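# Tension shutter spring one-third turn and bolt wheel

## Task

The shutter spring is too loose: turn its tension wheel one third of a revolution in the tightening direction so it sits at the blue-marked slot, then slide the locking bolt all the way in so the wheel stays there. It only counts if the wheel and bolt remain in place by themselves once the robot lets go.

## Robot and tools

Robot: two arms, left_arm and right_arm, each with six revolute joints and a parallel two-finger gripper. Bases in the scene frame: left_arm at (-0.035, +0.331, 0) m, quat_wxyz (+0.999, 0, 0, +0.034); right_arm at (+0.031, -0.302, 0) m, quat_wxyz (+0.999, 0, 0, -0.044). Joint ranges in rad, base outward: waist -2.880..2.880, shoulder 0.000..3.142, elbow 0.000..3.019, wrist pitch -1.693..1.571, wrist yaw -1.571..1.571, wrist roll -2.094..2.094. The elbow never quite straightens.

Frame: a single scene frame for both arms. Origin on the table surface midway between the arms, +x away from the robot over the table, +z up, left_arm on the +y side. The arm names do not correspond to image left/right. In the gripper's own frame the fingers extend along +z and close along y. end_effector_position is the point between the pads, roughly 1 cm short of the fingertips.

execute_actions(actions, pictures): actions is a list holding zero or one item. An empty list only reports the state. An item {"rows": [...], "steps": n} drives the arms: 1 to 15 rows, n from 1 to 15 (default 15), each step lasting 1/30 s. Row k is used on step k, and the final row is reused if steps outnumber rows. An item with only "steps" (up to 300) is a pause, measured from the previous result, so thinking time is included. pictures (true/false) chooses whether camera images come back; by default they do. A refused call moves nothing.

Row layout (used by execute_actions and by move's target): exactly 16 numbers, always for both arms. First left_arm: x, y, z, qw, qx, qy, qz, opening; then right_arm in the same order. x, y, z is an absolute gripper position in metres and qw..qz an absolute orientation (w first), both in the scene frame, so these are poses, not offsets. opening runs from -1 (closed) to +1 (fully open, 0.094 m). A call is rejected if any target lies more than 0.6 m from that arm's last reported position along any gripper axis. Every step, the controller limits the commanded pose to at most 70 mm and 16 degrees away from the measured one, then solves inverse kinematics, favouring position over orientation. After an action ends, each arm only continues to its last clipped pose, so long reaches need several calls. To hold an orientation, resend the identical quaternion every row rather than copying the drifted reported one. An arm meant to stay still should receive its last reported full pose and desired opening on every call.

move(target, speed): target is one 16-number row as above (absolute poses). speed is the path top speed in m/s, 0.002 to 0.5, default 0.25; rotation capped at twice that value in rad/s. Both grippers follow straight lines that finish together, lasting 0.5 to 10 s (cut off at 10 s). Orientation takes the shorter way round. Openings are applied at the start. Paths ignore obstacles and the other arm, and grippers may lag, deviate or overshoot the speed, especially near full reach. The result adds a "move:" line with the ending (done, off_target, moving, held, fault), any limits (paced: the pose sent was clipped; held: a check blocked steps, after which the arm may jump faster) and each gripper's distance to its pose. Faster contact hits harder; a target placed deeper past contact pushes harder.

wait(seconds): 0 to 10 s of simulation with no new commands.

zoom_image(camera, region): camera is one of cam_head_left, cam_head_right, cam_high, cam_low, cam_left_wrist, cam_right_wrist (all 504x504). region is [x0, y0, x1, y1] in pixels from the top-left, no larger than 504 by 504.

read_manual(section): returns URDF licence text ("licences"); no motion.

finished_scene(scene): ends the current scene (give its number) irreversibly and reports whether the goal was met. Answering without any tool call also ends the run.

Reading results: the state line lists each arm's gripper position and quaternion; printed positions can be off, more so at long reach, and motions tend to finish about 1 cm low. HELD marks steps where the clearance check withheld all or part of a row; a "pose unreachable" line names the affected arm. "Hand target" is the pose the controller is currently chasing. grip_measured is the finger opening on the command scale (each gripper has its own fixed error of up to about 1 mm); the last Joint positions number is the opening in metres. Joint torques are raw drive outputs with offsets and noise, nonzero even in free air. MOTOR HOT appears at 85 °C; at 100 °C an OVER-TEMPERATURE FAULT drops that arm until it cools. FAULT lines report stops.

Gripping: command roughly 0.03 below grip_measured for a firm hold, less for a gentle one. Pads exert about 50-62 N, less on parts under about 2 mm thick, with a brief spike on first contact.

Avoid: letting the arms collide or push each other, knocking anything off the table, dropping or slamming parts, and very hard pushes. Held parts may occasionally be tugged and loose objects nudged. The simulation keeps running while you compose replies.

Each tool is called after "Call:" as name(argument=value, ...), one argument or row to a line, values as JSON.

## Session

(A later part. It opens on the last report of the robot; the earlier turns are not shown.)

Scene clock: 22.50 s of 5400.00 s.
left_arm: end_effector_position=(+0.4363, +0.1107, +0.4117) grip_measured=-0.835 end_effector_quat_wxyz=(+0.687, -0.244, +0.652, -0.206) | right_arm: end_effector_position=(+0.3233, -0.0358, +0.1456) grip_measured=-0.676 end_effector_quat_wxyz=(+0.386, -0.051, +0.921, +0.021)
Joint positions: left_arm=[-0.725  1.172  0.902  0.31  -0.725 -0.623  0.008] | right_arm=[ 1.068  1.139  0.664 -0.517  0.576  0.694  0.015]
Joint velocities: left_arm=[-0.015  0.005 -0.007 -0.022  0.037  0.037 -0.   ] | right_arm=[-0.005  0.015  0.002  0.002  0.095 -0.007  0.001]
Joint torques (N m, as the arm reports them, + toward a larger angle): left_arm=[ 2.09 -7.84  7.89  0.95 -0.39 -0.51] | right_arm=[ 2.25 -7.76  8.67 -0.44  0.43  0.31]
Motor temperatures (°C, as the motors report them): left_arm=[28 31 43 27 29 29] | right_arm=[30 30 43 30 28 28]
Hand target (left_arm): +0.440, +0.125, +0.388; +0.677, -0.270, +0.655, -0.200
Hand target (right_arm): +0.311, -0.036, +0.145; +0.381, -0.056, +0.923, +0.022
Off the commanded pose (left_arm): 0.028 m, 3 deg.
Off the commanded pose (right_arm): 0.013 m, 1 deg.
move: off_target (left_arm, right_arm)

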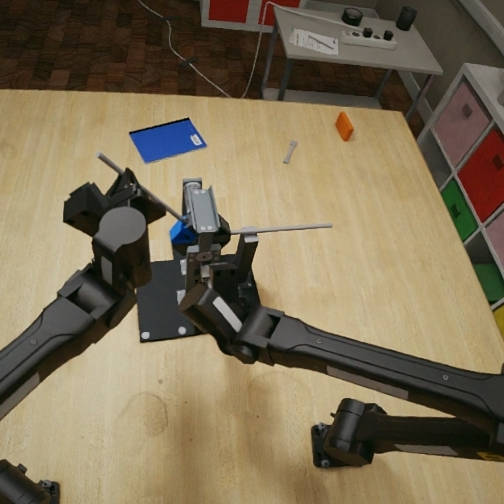

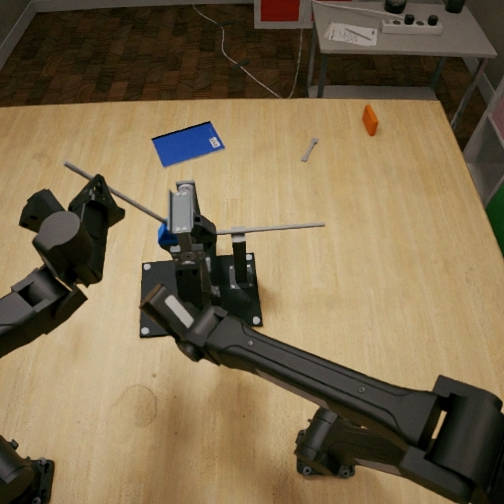

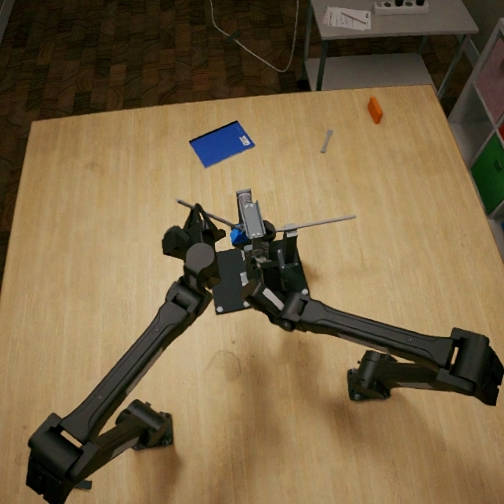

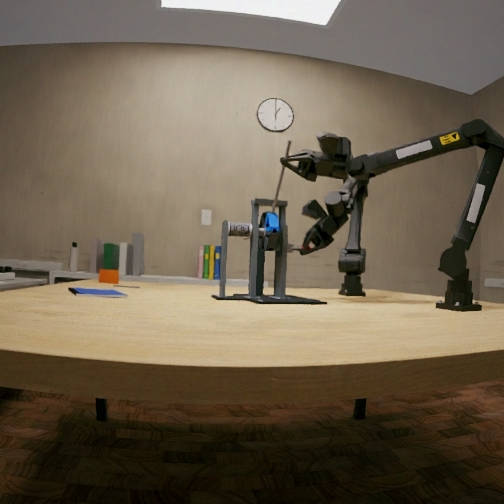

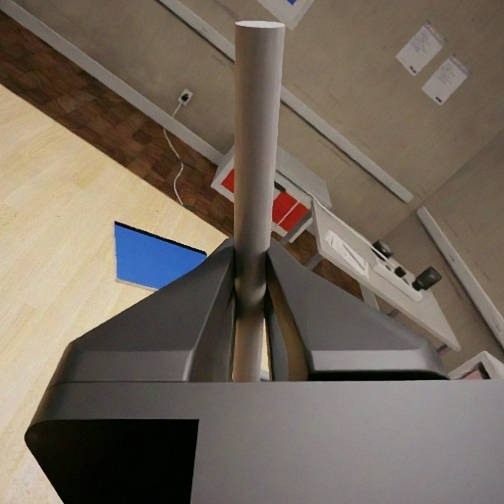

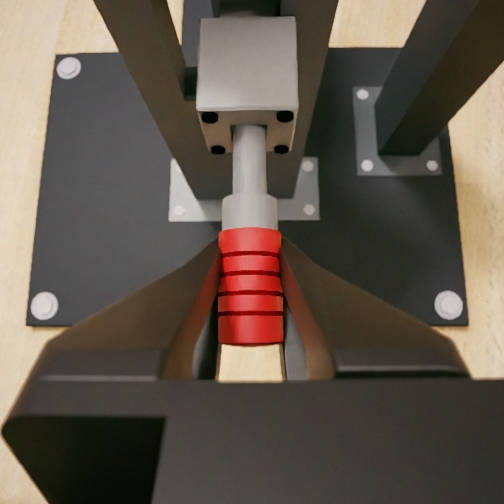

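Call:
execute_actions(
  actions=[
    {"rows":[[0.44,0.125,0.388,0.675,-0.27,0.655,-0.2,-0.9,0.32,-0.036,0.146,0.38,-0.055,0.924,0.023,0.3]],"steps":8},
  ],
  pictures=false,
)

Call:
move(
  target=[0.44,0.125,0.388,0.675,-0.27,0.655,-0.2,-0.9,0.285,-0.05,0.215,0.38,-0.055,0.924,0.023,0.3],
)

Call:
move(
  target=[0.44,0.125,0.388,0.675,-0.27,0.655,-0.2,-0.9,0.42,-0.24,0.2,0.474,0.474,0.526,0.526,0.2],
  speed=0.4,
)

Call:
move(
  target=[0.44,0.125,0.388,0.675,-0.27,0.655,-0.2,-0.9,0.49,-0.233,0.21,0.474,0.474,0.526,0.526,0.2],
  speed=0.1,
)

Scene clock: 26.23 s of 5400.00 s.
left_arm: end_effector_position=(+0.4363, +0.1107, +0.4117) grip_measured=-0.835 end_effector_quat_wxyz=(+0.687, -0.244, +0.652, -0.206) | right_arm: end_effector_position=(+0.3220, -0.0356, +0.1447) grip_measured=+0.297 end_effector_quat_wxyz=(+0.383, -0.052, +0.922, +0.023)
Joint positions: left_arm=[-0.725  1.172  0.902  0.31  -0.725 -0.623  0.008] | right_arm=[ 1.068  1.137  0.662 -0.519  0.568  0.694  0.061]
Joint velocities: left_arm=[ 0.015 -0.015  0.002  0.002  0.007 -0.081  0.001] | right_arm=[ 0.015 -0.005 -0.012 -0.007 -0.007 -0.066  0.001]
Joint torques (N m, as the arm reports them, + toward a larger angle): left_arm=[ 2.17 -7.89  7.88  0.95 -0.38 -0.51] | right_arm=[-0.21 -6.5   9.88  0.18  0.12  0.1 ]
Motor temperatures (°C, as the motors report them): left_arm=[28 31 41 27 29 29] | right_arm=[30 30 43 30 28 28]
Hand target (left_arm): +0.440, +0.125, +0.388; +0.677, -0.270, +0.655, -0.200
Hand target (right_arm): +0.320, -0.036, +0.146; +0.380, -0.055, +0.923, +0.023
Off the commanded pose (left_arm): 0.028 m, 3 deg.
Off the commanded pose (right_arm): 0.002 m, 0 deg.
Steps of this call (steps 1 to 90: nothing new was sent; then 0.47 s passed at rest; steps 91 to 98: all 8 steps of this action). Readings (end_effector_position):
91: left_arm (+0.4363, +0.1107, +0.4117) | right_arm (+0.3230, -0.0355, +0.1454)
92: left_arm (+0.4363, +0.1107, +0.4117) | right_arm (+0.3224, -0.0355, +0.1450)
94: left_arm (+0.4363, +0.1107, +0.4117) | right_arm (+0.3221, -0.0357, +0.1448)
98: the state above

Scene clock: 27.27 s of 5400.00 s.
left_arm: end_effector_position=(+0.4360, +0.1109, +0.4119) grip_measured=-0.835 end_effector_quat_wxyz=(+0.688, -0.244, +0.652, -0.206) | right_arm: end_effector_position=(+0.2844, -0.0583, +0.2006) grip_measured=+0.298 end_effector_quat_wxyz=(+0.375, -0.061, +0.925, +0.012)
Joint positions: left_arm=[-0.725  1.171  0.9    0.312 -0.723 -0.622  0.008] | right_arm=[ 1.138  0.962  0.72  -0.815  0.602  0.755  0.061]
Joint velocities: left_arm=[-0.015  0.015 -0.017 -0.027 -0.022 -0.007 -0.   ] | right_arm=[ 0.005  0.005  0.012 -0.007 -0.022  0.095  0.   ]
Joint torques (N m, as the arm reports them, + toward a larger angle): left_arm=[ 2.14 -7.77  8.02  0.86 -0.43 -0.52] | right_arm=[ 0.54 -3.2  13.82  0.12  0.45  0.21]
Motor temperatures (°C, as the motors report them): left_arm=[28 31 41 27 29 29] | right_arm=[30 30 43 30 28 28]
Hand target (left_arm): +0.440, +0.125, +0.388; +0.677, -0.270, +0.655, -0.200
Hand target (right_arm): +0.286, -0.049, +0.215; +0.381, -0.056, +0.923, +0.022
Off the commanded pose (left_arm): 0.028 m, 3 deg.
Off the commanded pose (right_arm): 0.017 m, 2 deg.
move: off_target (left_arm, right_arm)

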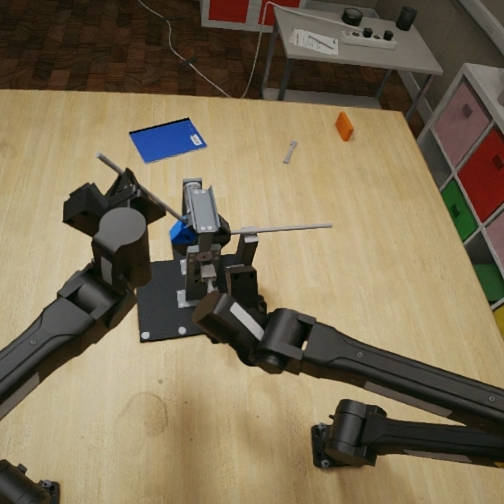

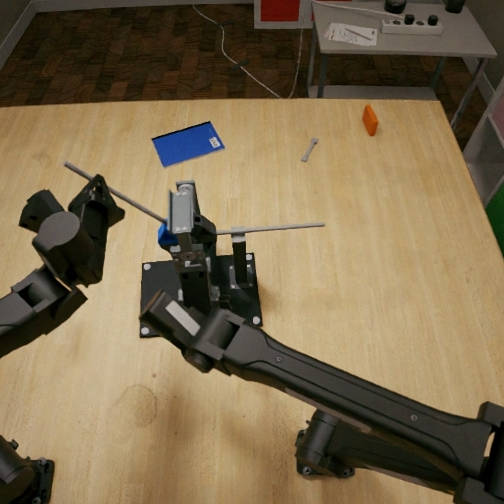

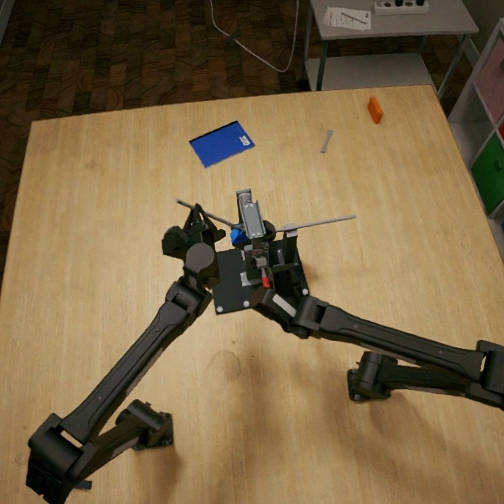

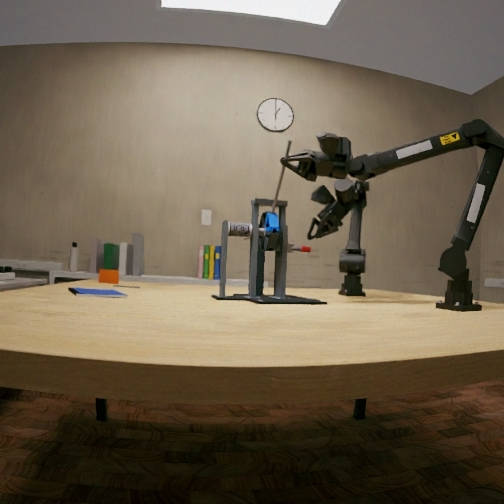

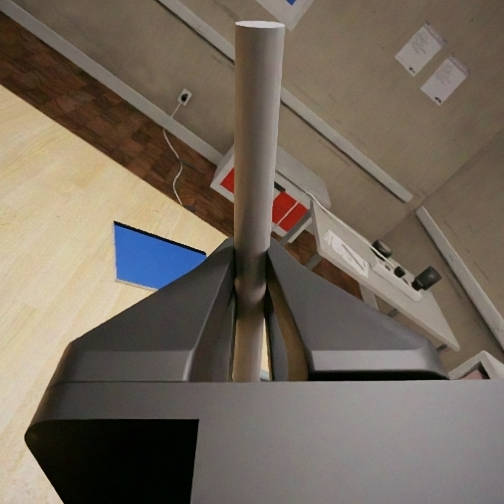

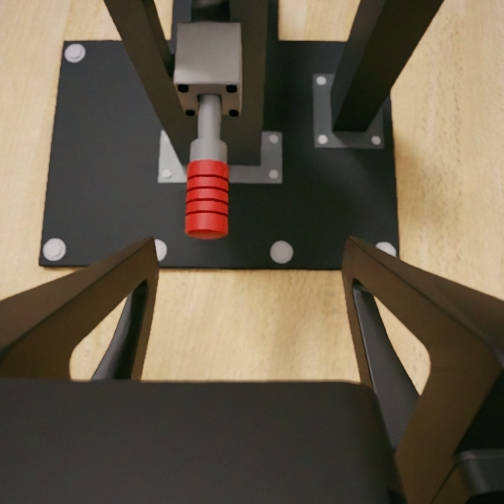

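Scene clock: 30.10 s of 5400.00 s.
left_arm: end_effector_position=(+0.4355, +0.1108, +0.4120) grip_measured=-0.835 end_effector_quat_wxyz=(+0.688, -0.244, +0.651, -0.207) | right_arm: end_effector_position=(+0.4184, -0.2330, +0.1959) grip_measured=+0.202 end_effector_quat_wxyz=(+0.465, +0.478, +0.534, +0.519)
Joint positions: left_arm=[-0.725  1.17   0.899  0.316 -0.723 -0.621  0.008] | right_arm=[0.32  1.083 0.204 0.851 0.121 1.574 0.056]
Joint velocities: left_arm=[-0.005 -0.024 -0.022  0.002 -0.066  0.022 -0.002] | right_arm=[-0.005  0.005  0.002  0.002 -0.037  0.007 -0.   ]
Joint torques (N m, as the arm reports them, + toward a larger angle): left_arm=[ 2.11 -7.69  8.15  0.73 -0.45 -0.53] | right_arm=[-1.29 -2.61  7.63  2.33  0.1   0.14]
Motor temperatures (°C, as the motors report them): left_arm=[28 31 41 27 29 29] | right_arm=[30 30 43 30 28 28]
Hand target (left_arm): +0.440, +0.125, +0.388; +0.677, -0.270, +0.655, -0.200
Hand target (right_arm): +0.419, -0.238, +0.199; +0.468, +0.483, +0.522, +0.524
Off the commanded pose (left_arm): 0.028 m, 4 deg.
Off the commanded pose (right_arm): 0.008 m, 2 deg.
move: off_target (left_arm)

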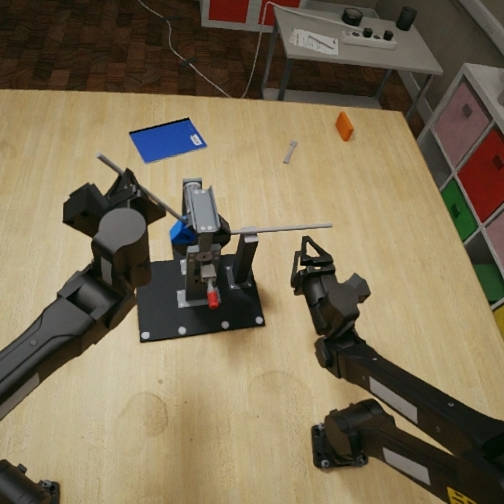

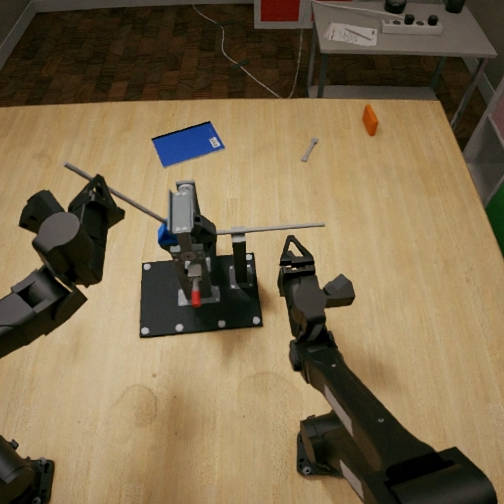

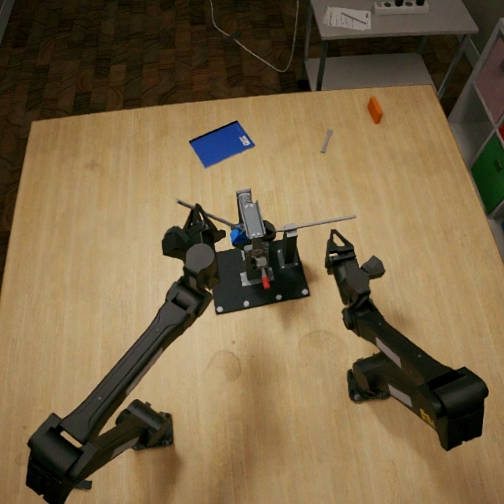

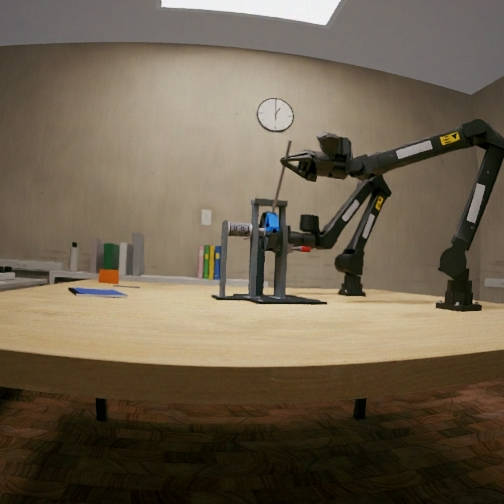

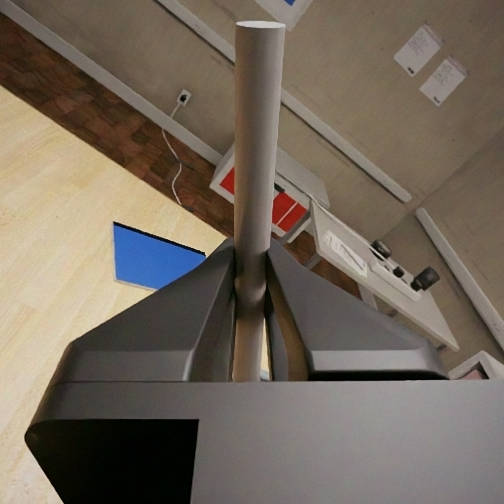

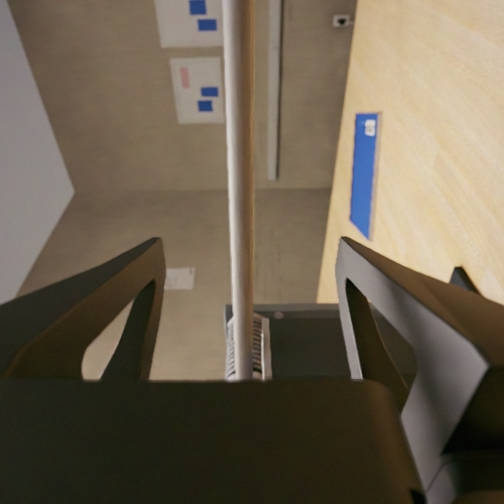

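Scene clock: 31.20 s of 5400.00 s.
left_arm: end_effector_position=(+0.4351, +0.1106, +0.4121) grip_measured=-0.835 end_effector_quat_wxyz=(+0.688, -0.243, +0.651, -0.208) | right_arm: end_effector_position=(+0.4780, -0.2303, +0.1905) grip_measured=+0.202 end_effector_quat_wxyz=(+0.459, +0.483, +0.541, +0.513)
Joint positions: left_arm=[-0.726  1.17   0.897  0.318 -0.722 -0.62   0.008] | right_arm=[0.28  1.295 0.348 0.897 0.08  1.574 0.056]
Joint velocities: left_arm=[-0.005 -0.005  0.012 -0.017 -0.037 -0.066  0.   ] | right_arm=[-0.005  0.005 -0.007 -0.007 -0.007  0.051 -0.   ]
Joint torques (N m, as the arm reports them, + toward a larger angle): left_arm=[ 2.16 -7.59  8.23  0.66 -0.47 -0.54] | right_arm=[-1.47 -5.61 10.56  2.4  -0.22  0.02]
Motor temperatures (°C, as the motors report them): left_arm=[28 31 41 27 30 29] | right_arm=[30 30 43 30 28 28]
Hand target (left_arm): +0.440, +0.125, +0.388; +0.677, -0.270, +0.655, -0.200
Hand target (right_arm): +0.489, -0.233, +0.209; +0.473, +0.474, +0.525, +0.525
Off the commanded pose (left_arm): 0.029 m, 4 deg.
Off the commanded pose (right_arm): 0.023 m, 3 deg.
move: off_target (left_arm, right_arm)

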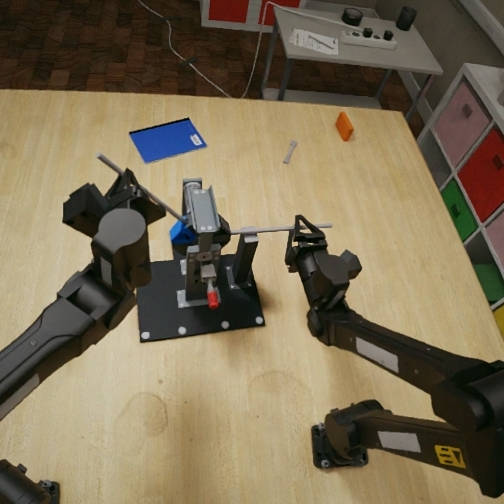

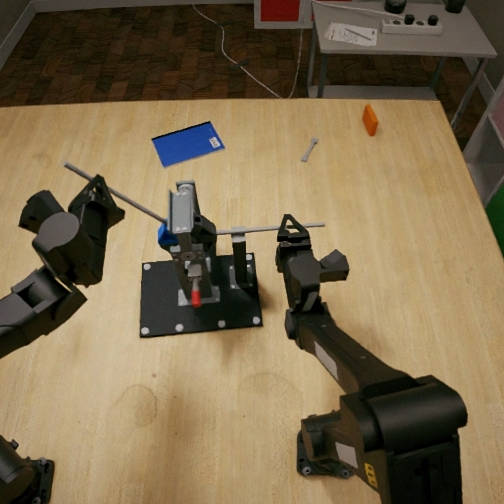

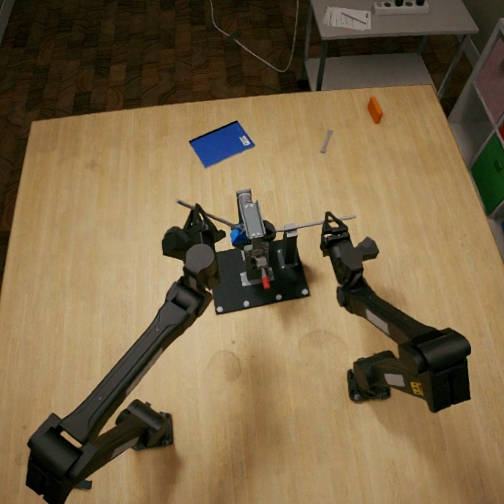

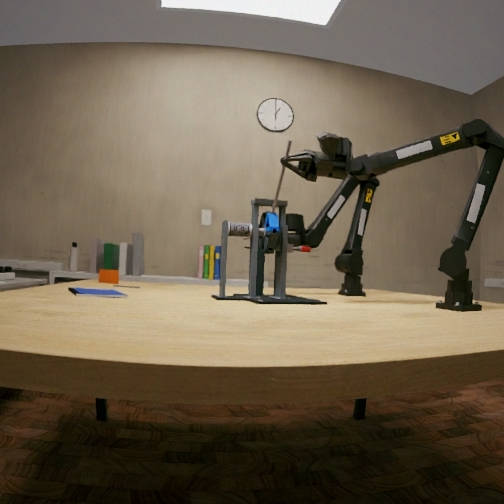

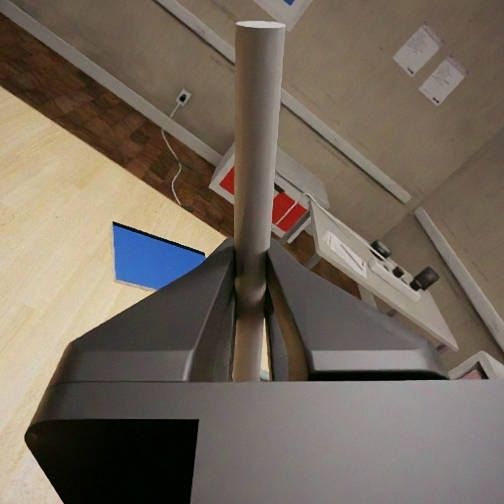

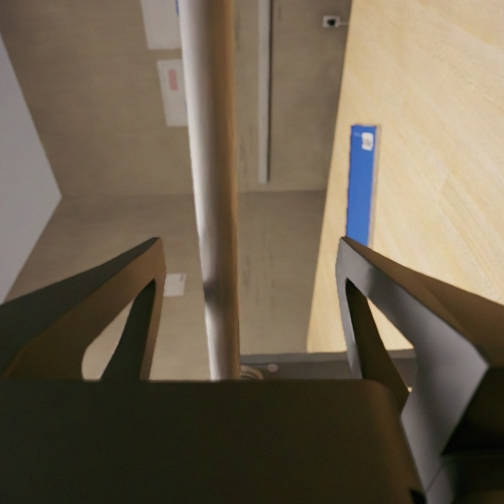

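Raise ~1 cm by pitching the wrist.

Call:
execute_actions(
  actions=[
    {"rows":[[0.44,0.125,0.388,0.675,-0.27,0.655,-0.2,-0.9,0.484,-0.233,0.218,0.484,0.464,0.515,0.536,-0.2]]},
  ],
)

Scene clock: 32.93 s of 5400.00 s.
left_arm: end_effector_position=(+0.4352, +0.1109, +0.4121) grip_measured=-0.835 end_effector_quat_wxyz=(+0.689, -0.243, +0.651, -0.208) | right_arm: end_effector_position=(+0.4783, -0.2302, +0.2019) grip_measured=-0.198 end_effector_quat_wxyz=(+0.470, +0.473, +0.528, +0.527)
Joint positions: left_arm=[-0.725  1.17   0.897  0.318 -0.722 -0.62   0.008] | right_arm=[0.28  1.295 0.348 0.943 0.08  1.574 0.038]
Joint velocities: left_arm=[ 0.005 -0.024 -0.002 -0.002 -0.066  0.066  0.   ] | right_arm=[-0.005  0.005 -0.002 -0.007 -0.007  0.051  0.   ]
Joint torques (N m, as the arm reports them, + toward a larger angle): left_arm=[ 2.16 -7.61  8.23  0.66 -0.48 -0.53] | right_arm=[-1.05 -5.82  9.28  2.49  0.03 -0.04]
Motor temperatures (°C, as the motors report them): left_arm=[28 31 40 27 30 29] | right_arm=[30 30 43 30 28 28]
Hand target (left_arm): +0.440, +0.125, +0.388; +0.677, -0.270, +0.655, -0.200
Hand target (right_arm): +0.484, -0.233, +0.218; +0.484, +0.464, +0.514, +0.535
Off the commanded pose (left_arm): 0.028 m, 4 deg.
Off the commanded pose (right_arm): 0.017 m, 3 deg.
Steps of this call (steps 1 to 37: nothing new was sent; steps 38 to 52: all 15 steps of this action). Readings (end_effector_position):
38: left_arm (+0.4352, +0.1109, +0.4121) | right_arm (+0.4781, -0.2303, +0.1925)
39: left_arm (+0.4352, +0.1109, +0.4121) | right_arm (+0.4782, -0.2303, +0.1956)
41: left_arm (+0.4352, +0.1109, +0.4121) | right_arm (+0.4783, -0.2302, +0.2003)
45: left_arm (+0.4352, +0.1109, +0.4121) | right_arm (+0.4783, -0.2302, +0.2019)
52: the state above

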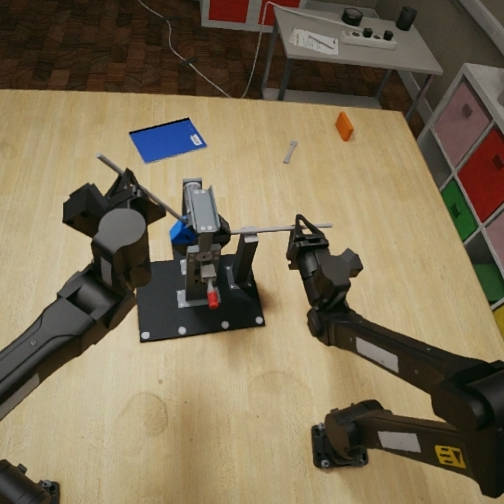

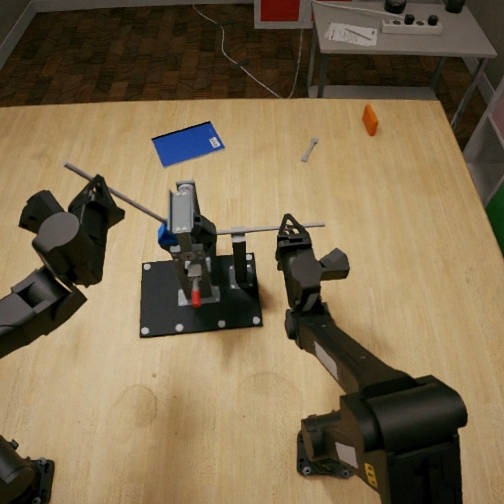

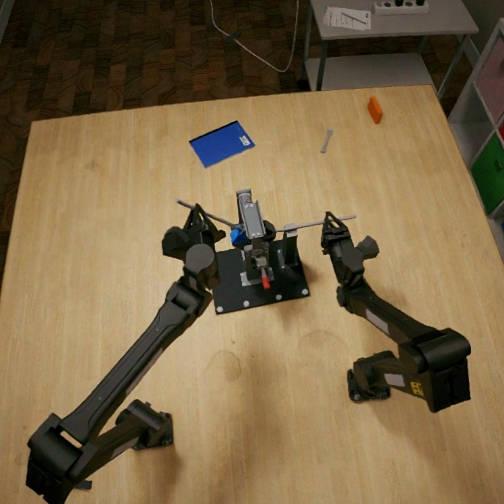

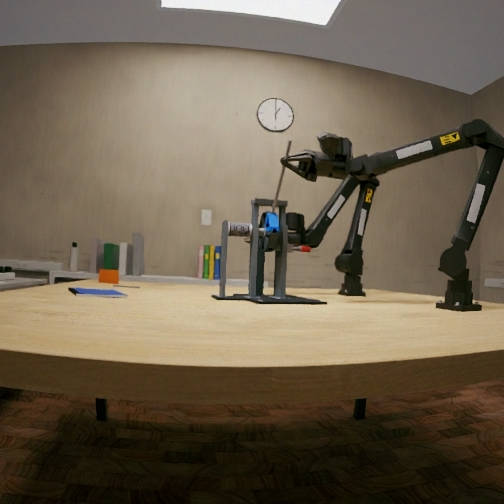

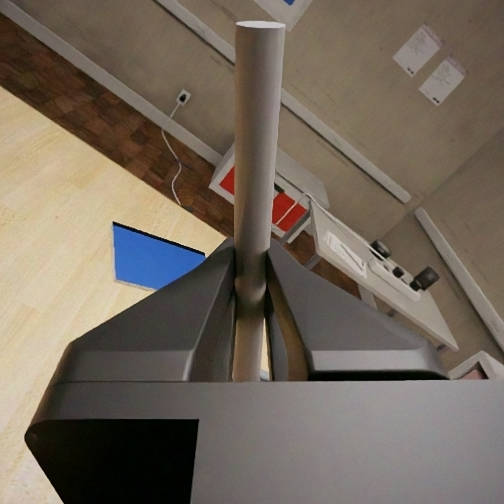

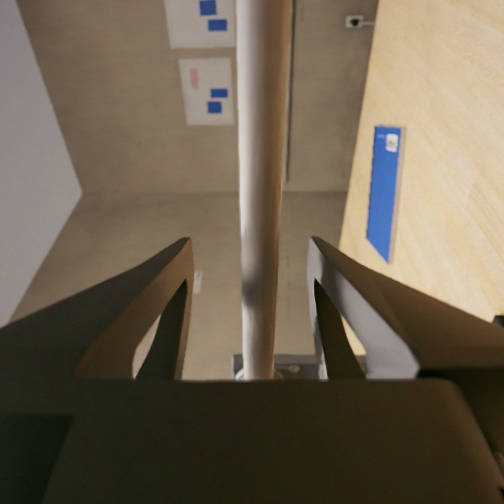

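Call:
execute_actions(
  actions=[
    {"rows":[[0.44,0.125,0.388,0.675,-0.27,0.655,-0.2,-0.9,0.482,-0.231,0.21,0.475,0.468,0.523,0.532,-0.9]]},
  ],
  pictures=false,
)

Call:
move(
  target=[0.44,0.125,0.388,0.675,-0.27,0.655,-0.2,-0.9,0.488,-0.292,0.21,0.475,0.468,0.523,0.532,-0.9],
  speed=0.05,
)

Call:
zoom_image(
  camera="cam_head_right",
  region=[150,180,290,280],
)

Scene clock: 38.30 s of 5400.00 s.
left_arm: end_effector_position=(+0.4355, +0.1125, +0.4110) grip_measured=-0.835 end_effector_quat_wxyz=(+0.688, -0.248, +0.650, -0.209) | right_arm: end_effector_position=(+0.4783, -0.2301, +0.2018) grip_measured=-0.844 end_effector_quat_wxyz=(+0.470, +0.472, +0.529, +0.526)
Joint positions: left_arm=[-0.723  1.17   0.896  0.318 -0.725 -0.63   0.008] | right_arm=[0.28  1.296 0.348 0.943 0.079 1.571 0.007]
Joint velocities: left_arm=[-0.024 -0.005 -0.007 -0.012 -0.022 -0.125  0.   ] | right_arm=[-0.015 -0.015 -0.012  0.007 -0.051 -0.037 -0.   ]
Joint torques (N m, as the arm reports them, + toward a larger angle): left_arm=[ 2.04 -7.62  8.42  0.61 -0.36 -0.45] | right_arm=[-0.79 -5.91  8.43  1.72 -0.21  0.02]
Motor temperatures (°C, as the motors report them): left_arm=[28 31 40 27 30 30] | right_arm=[30 30 43 30 28 28]
Hand target (left_arm): +0.440, +0.125, +0.388; +0.677, -0.270, +0.655, -0.200
Hand target (right_arm): +0.482, -0.231, +0.210; +0.475, +0.468, +0.523, +0.532
Off the commanded pose (left_arm): 0.027 m, 3 deg.
Off the commanded pose (right_arm): 0.009 m, 1 deg.
Steps of this call (steps 1 to 90: nothing new was sent; then 1.87 s passed at rest; steps 91 to 105: all 15 steps of this action). Readings (end_effector_position):
91: left_arm (+0.4352, +0.1109, +0.4121) | right_arm (+0.4783, -0.2302, +0.2019)
92: left_arm (+0.4352, +0.1109, +0.4121) | right_arm (+0.4783, -0.2302, +0.2019)
94: left_arm (+0.4352, +0.1113, +0.4117) | right_arm (+0.4783, -0.2302, +0.2019)
98: left_arm (+0.4355, +0.1124, +0.4110) | right_arm (+0.4783, -0.2301, +0.2018)
105: the state above

Scene clock: 40.10 s of 5400.00 s.
left_arm: end_effector_position=(+0.4355, +0.1131, +0.4105) grip_measured=-0.835 end_effector_quat_wxyz=(+0.688, -0.248, +0.650, -0.208) | right_arm: end_effector_position=(+0.4823, -0.2873, +0.2002) grip_measured=-0.844 end_effector_quat_wxyz=(+0.468, +0.472, +0.530, +0.527)
Joint positions: left_arm=[-0.722  1.169  0.894  0.319 -0.725 -0.629  0.008] | right_arm=[ 0.072  1.296  0.345  0.943 -0.134  1.571  0.007]
Joint velocities: left_arm=[-0.005  0.005 -0.012  0.002 -0.022 -0.051 -0.001] | right_arm=[-0.005 -0.015 -0.002  0.007  0.007  0.051  0.   ]
Joint torques (N m, as the arm reports them, + toward a larger angle): left_arm=[ 1.99 -7.55  8.52  0.6  -0.35 -0.46] | right_arm=[-1.41 -5.72  8.99  1.75 -0.19  0.12]
Motor temperatures (°C, as the motors report them): left_arm=[28 31 40 27 30 30] | right_arm=[30 30 43 30 28 28]
Hand target (left_arm): +0.440, +0.125, +0.388; +0.676, -0.270, +0.655, -0.200
Hand target (right_arm): +0.488, -0.291, +0.210; +0.473, +0.470, +0.521, +0.533
Off the commanded pose (left_arm): 0.026 m, 3 deg.
Off the commanded pose (right_arm): 0.012 m, 1 deg.
move: off_target (left_arm, right_arm)

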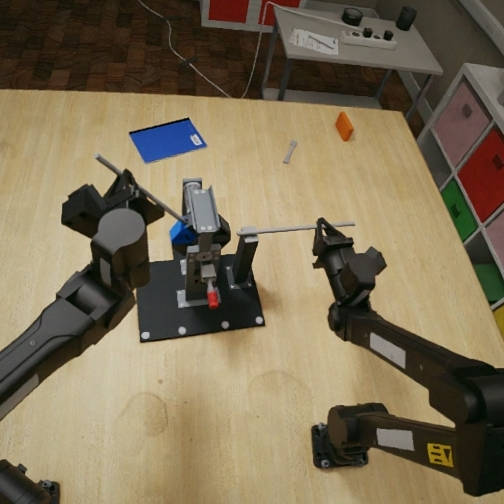

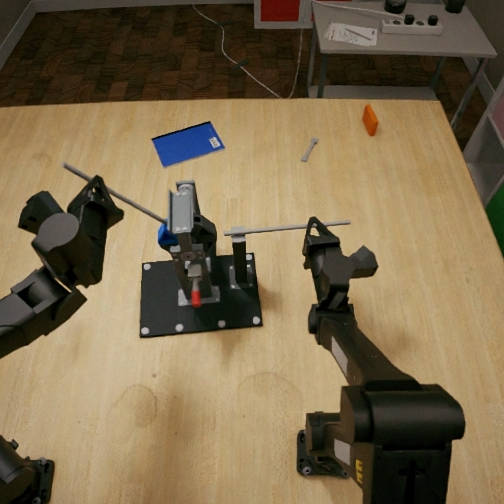

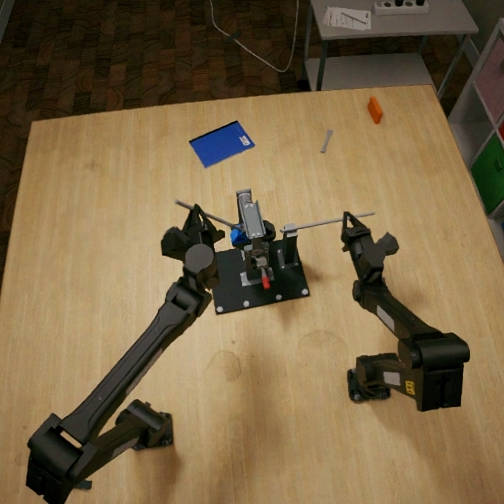

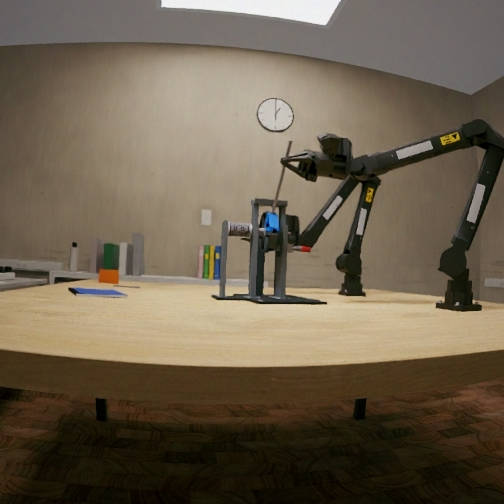

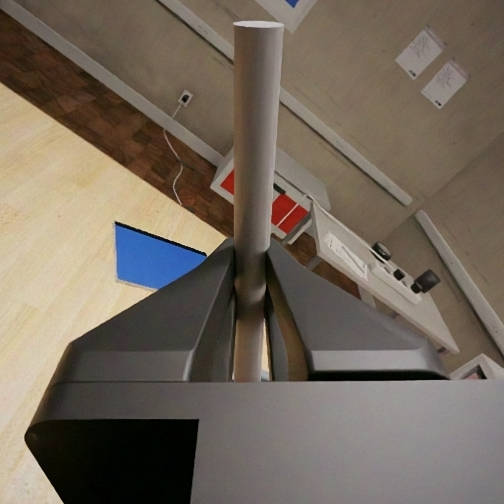

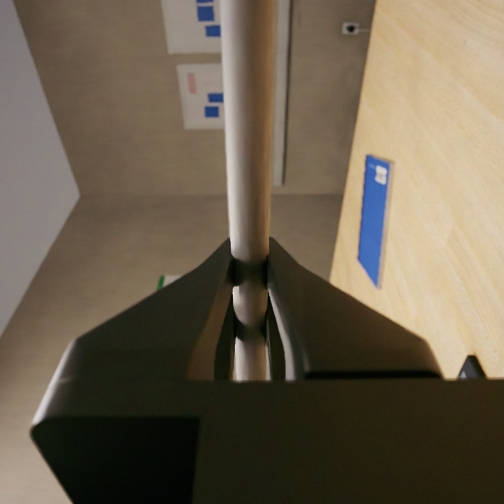

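Region (150, 180, 290, 280) of cam_head_right's 504x504 image, scaled by 3.600, with more detail than that image has; it fills the top 360 rows of this view, and the rest is white.

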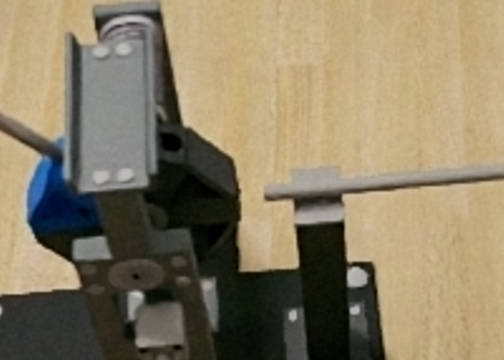

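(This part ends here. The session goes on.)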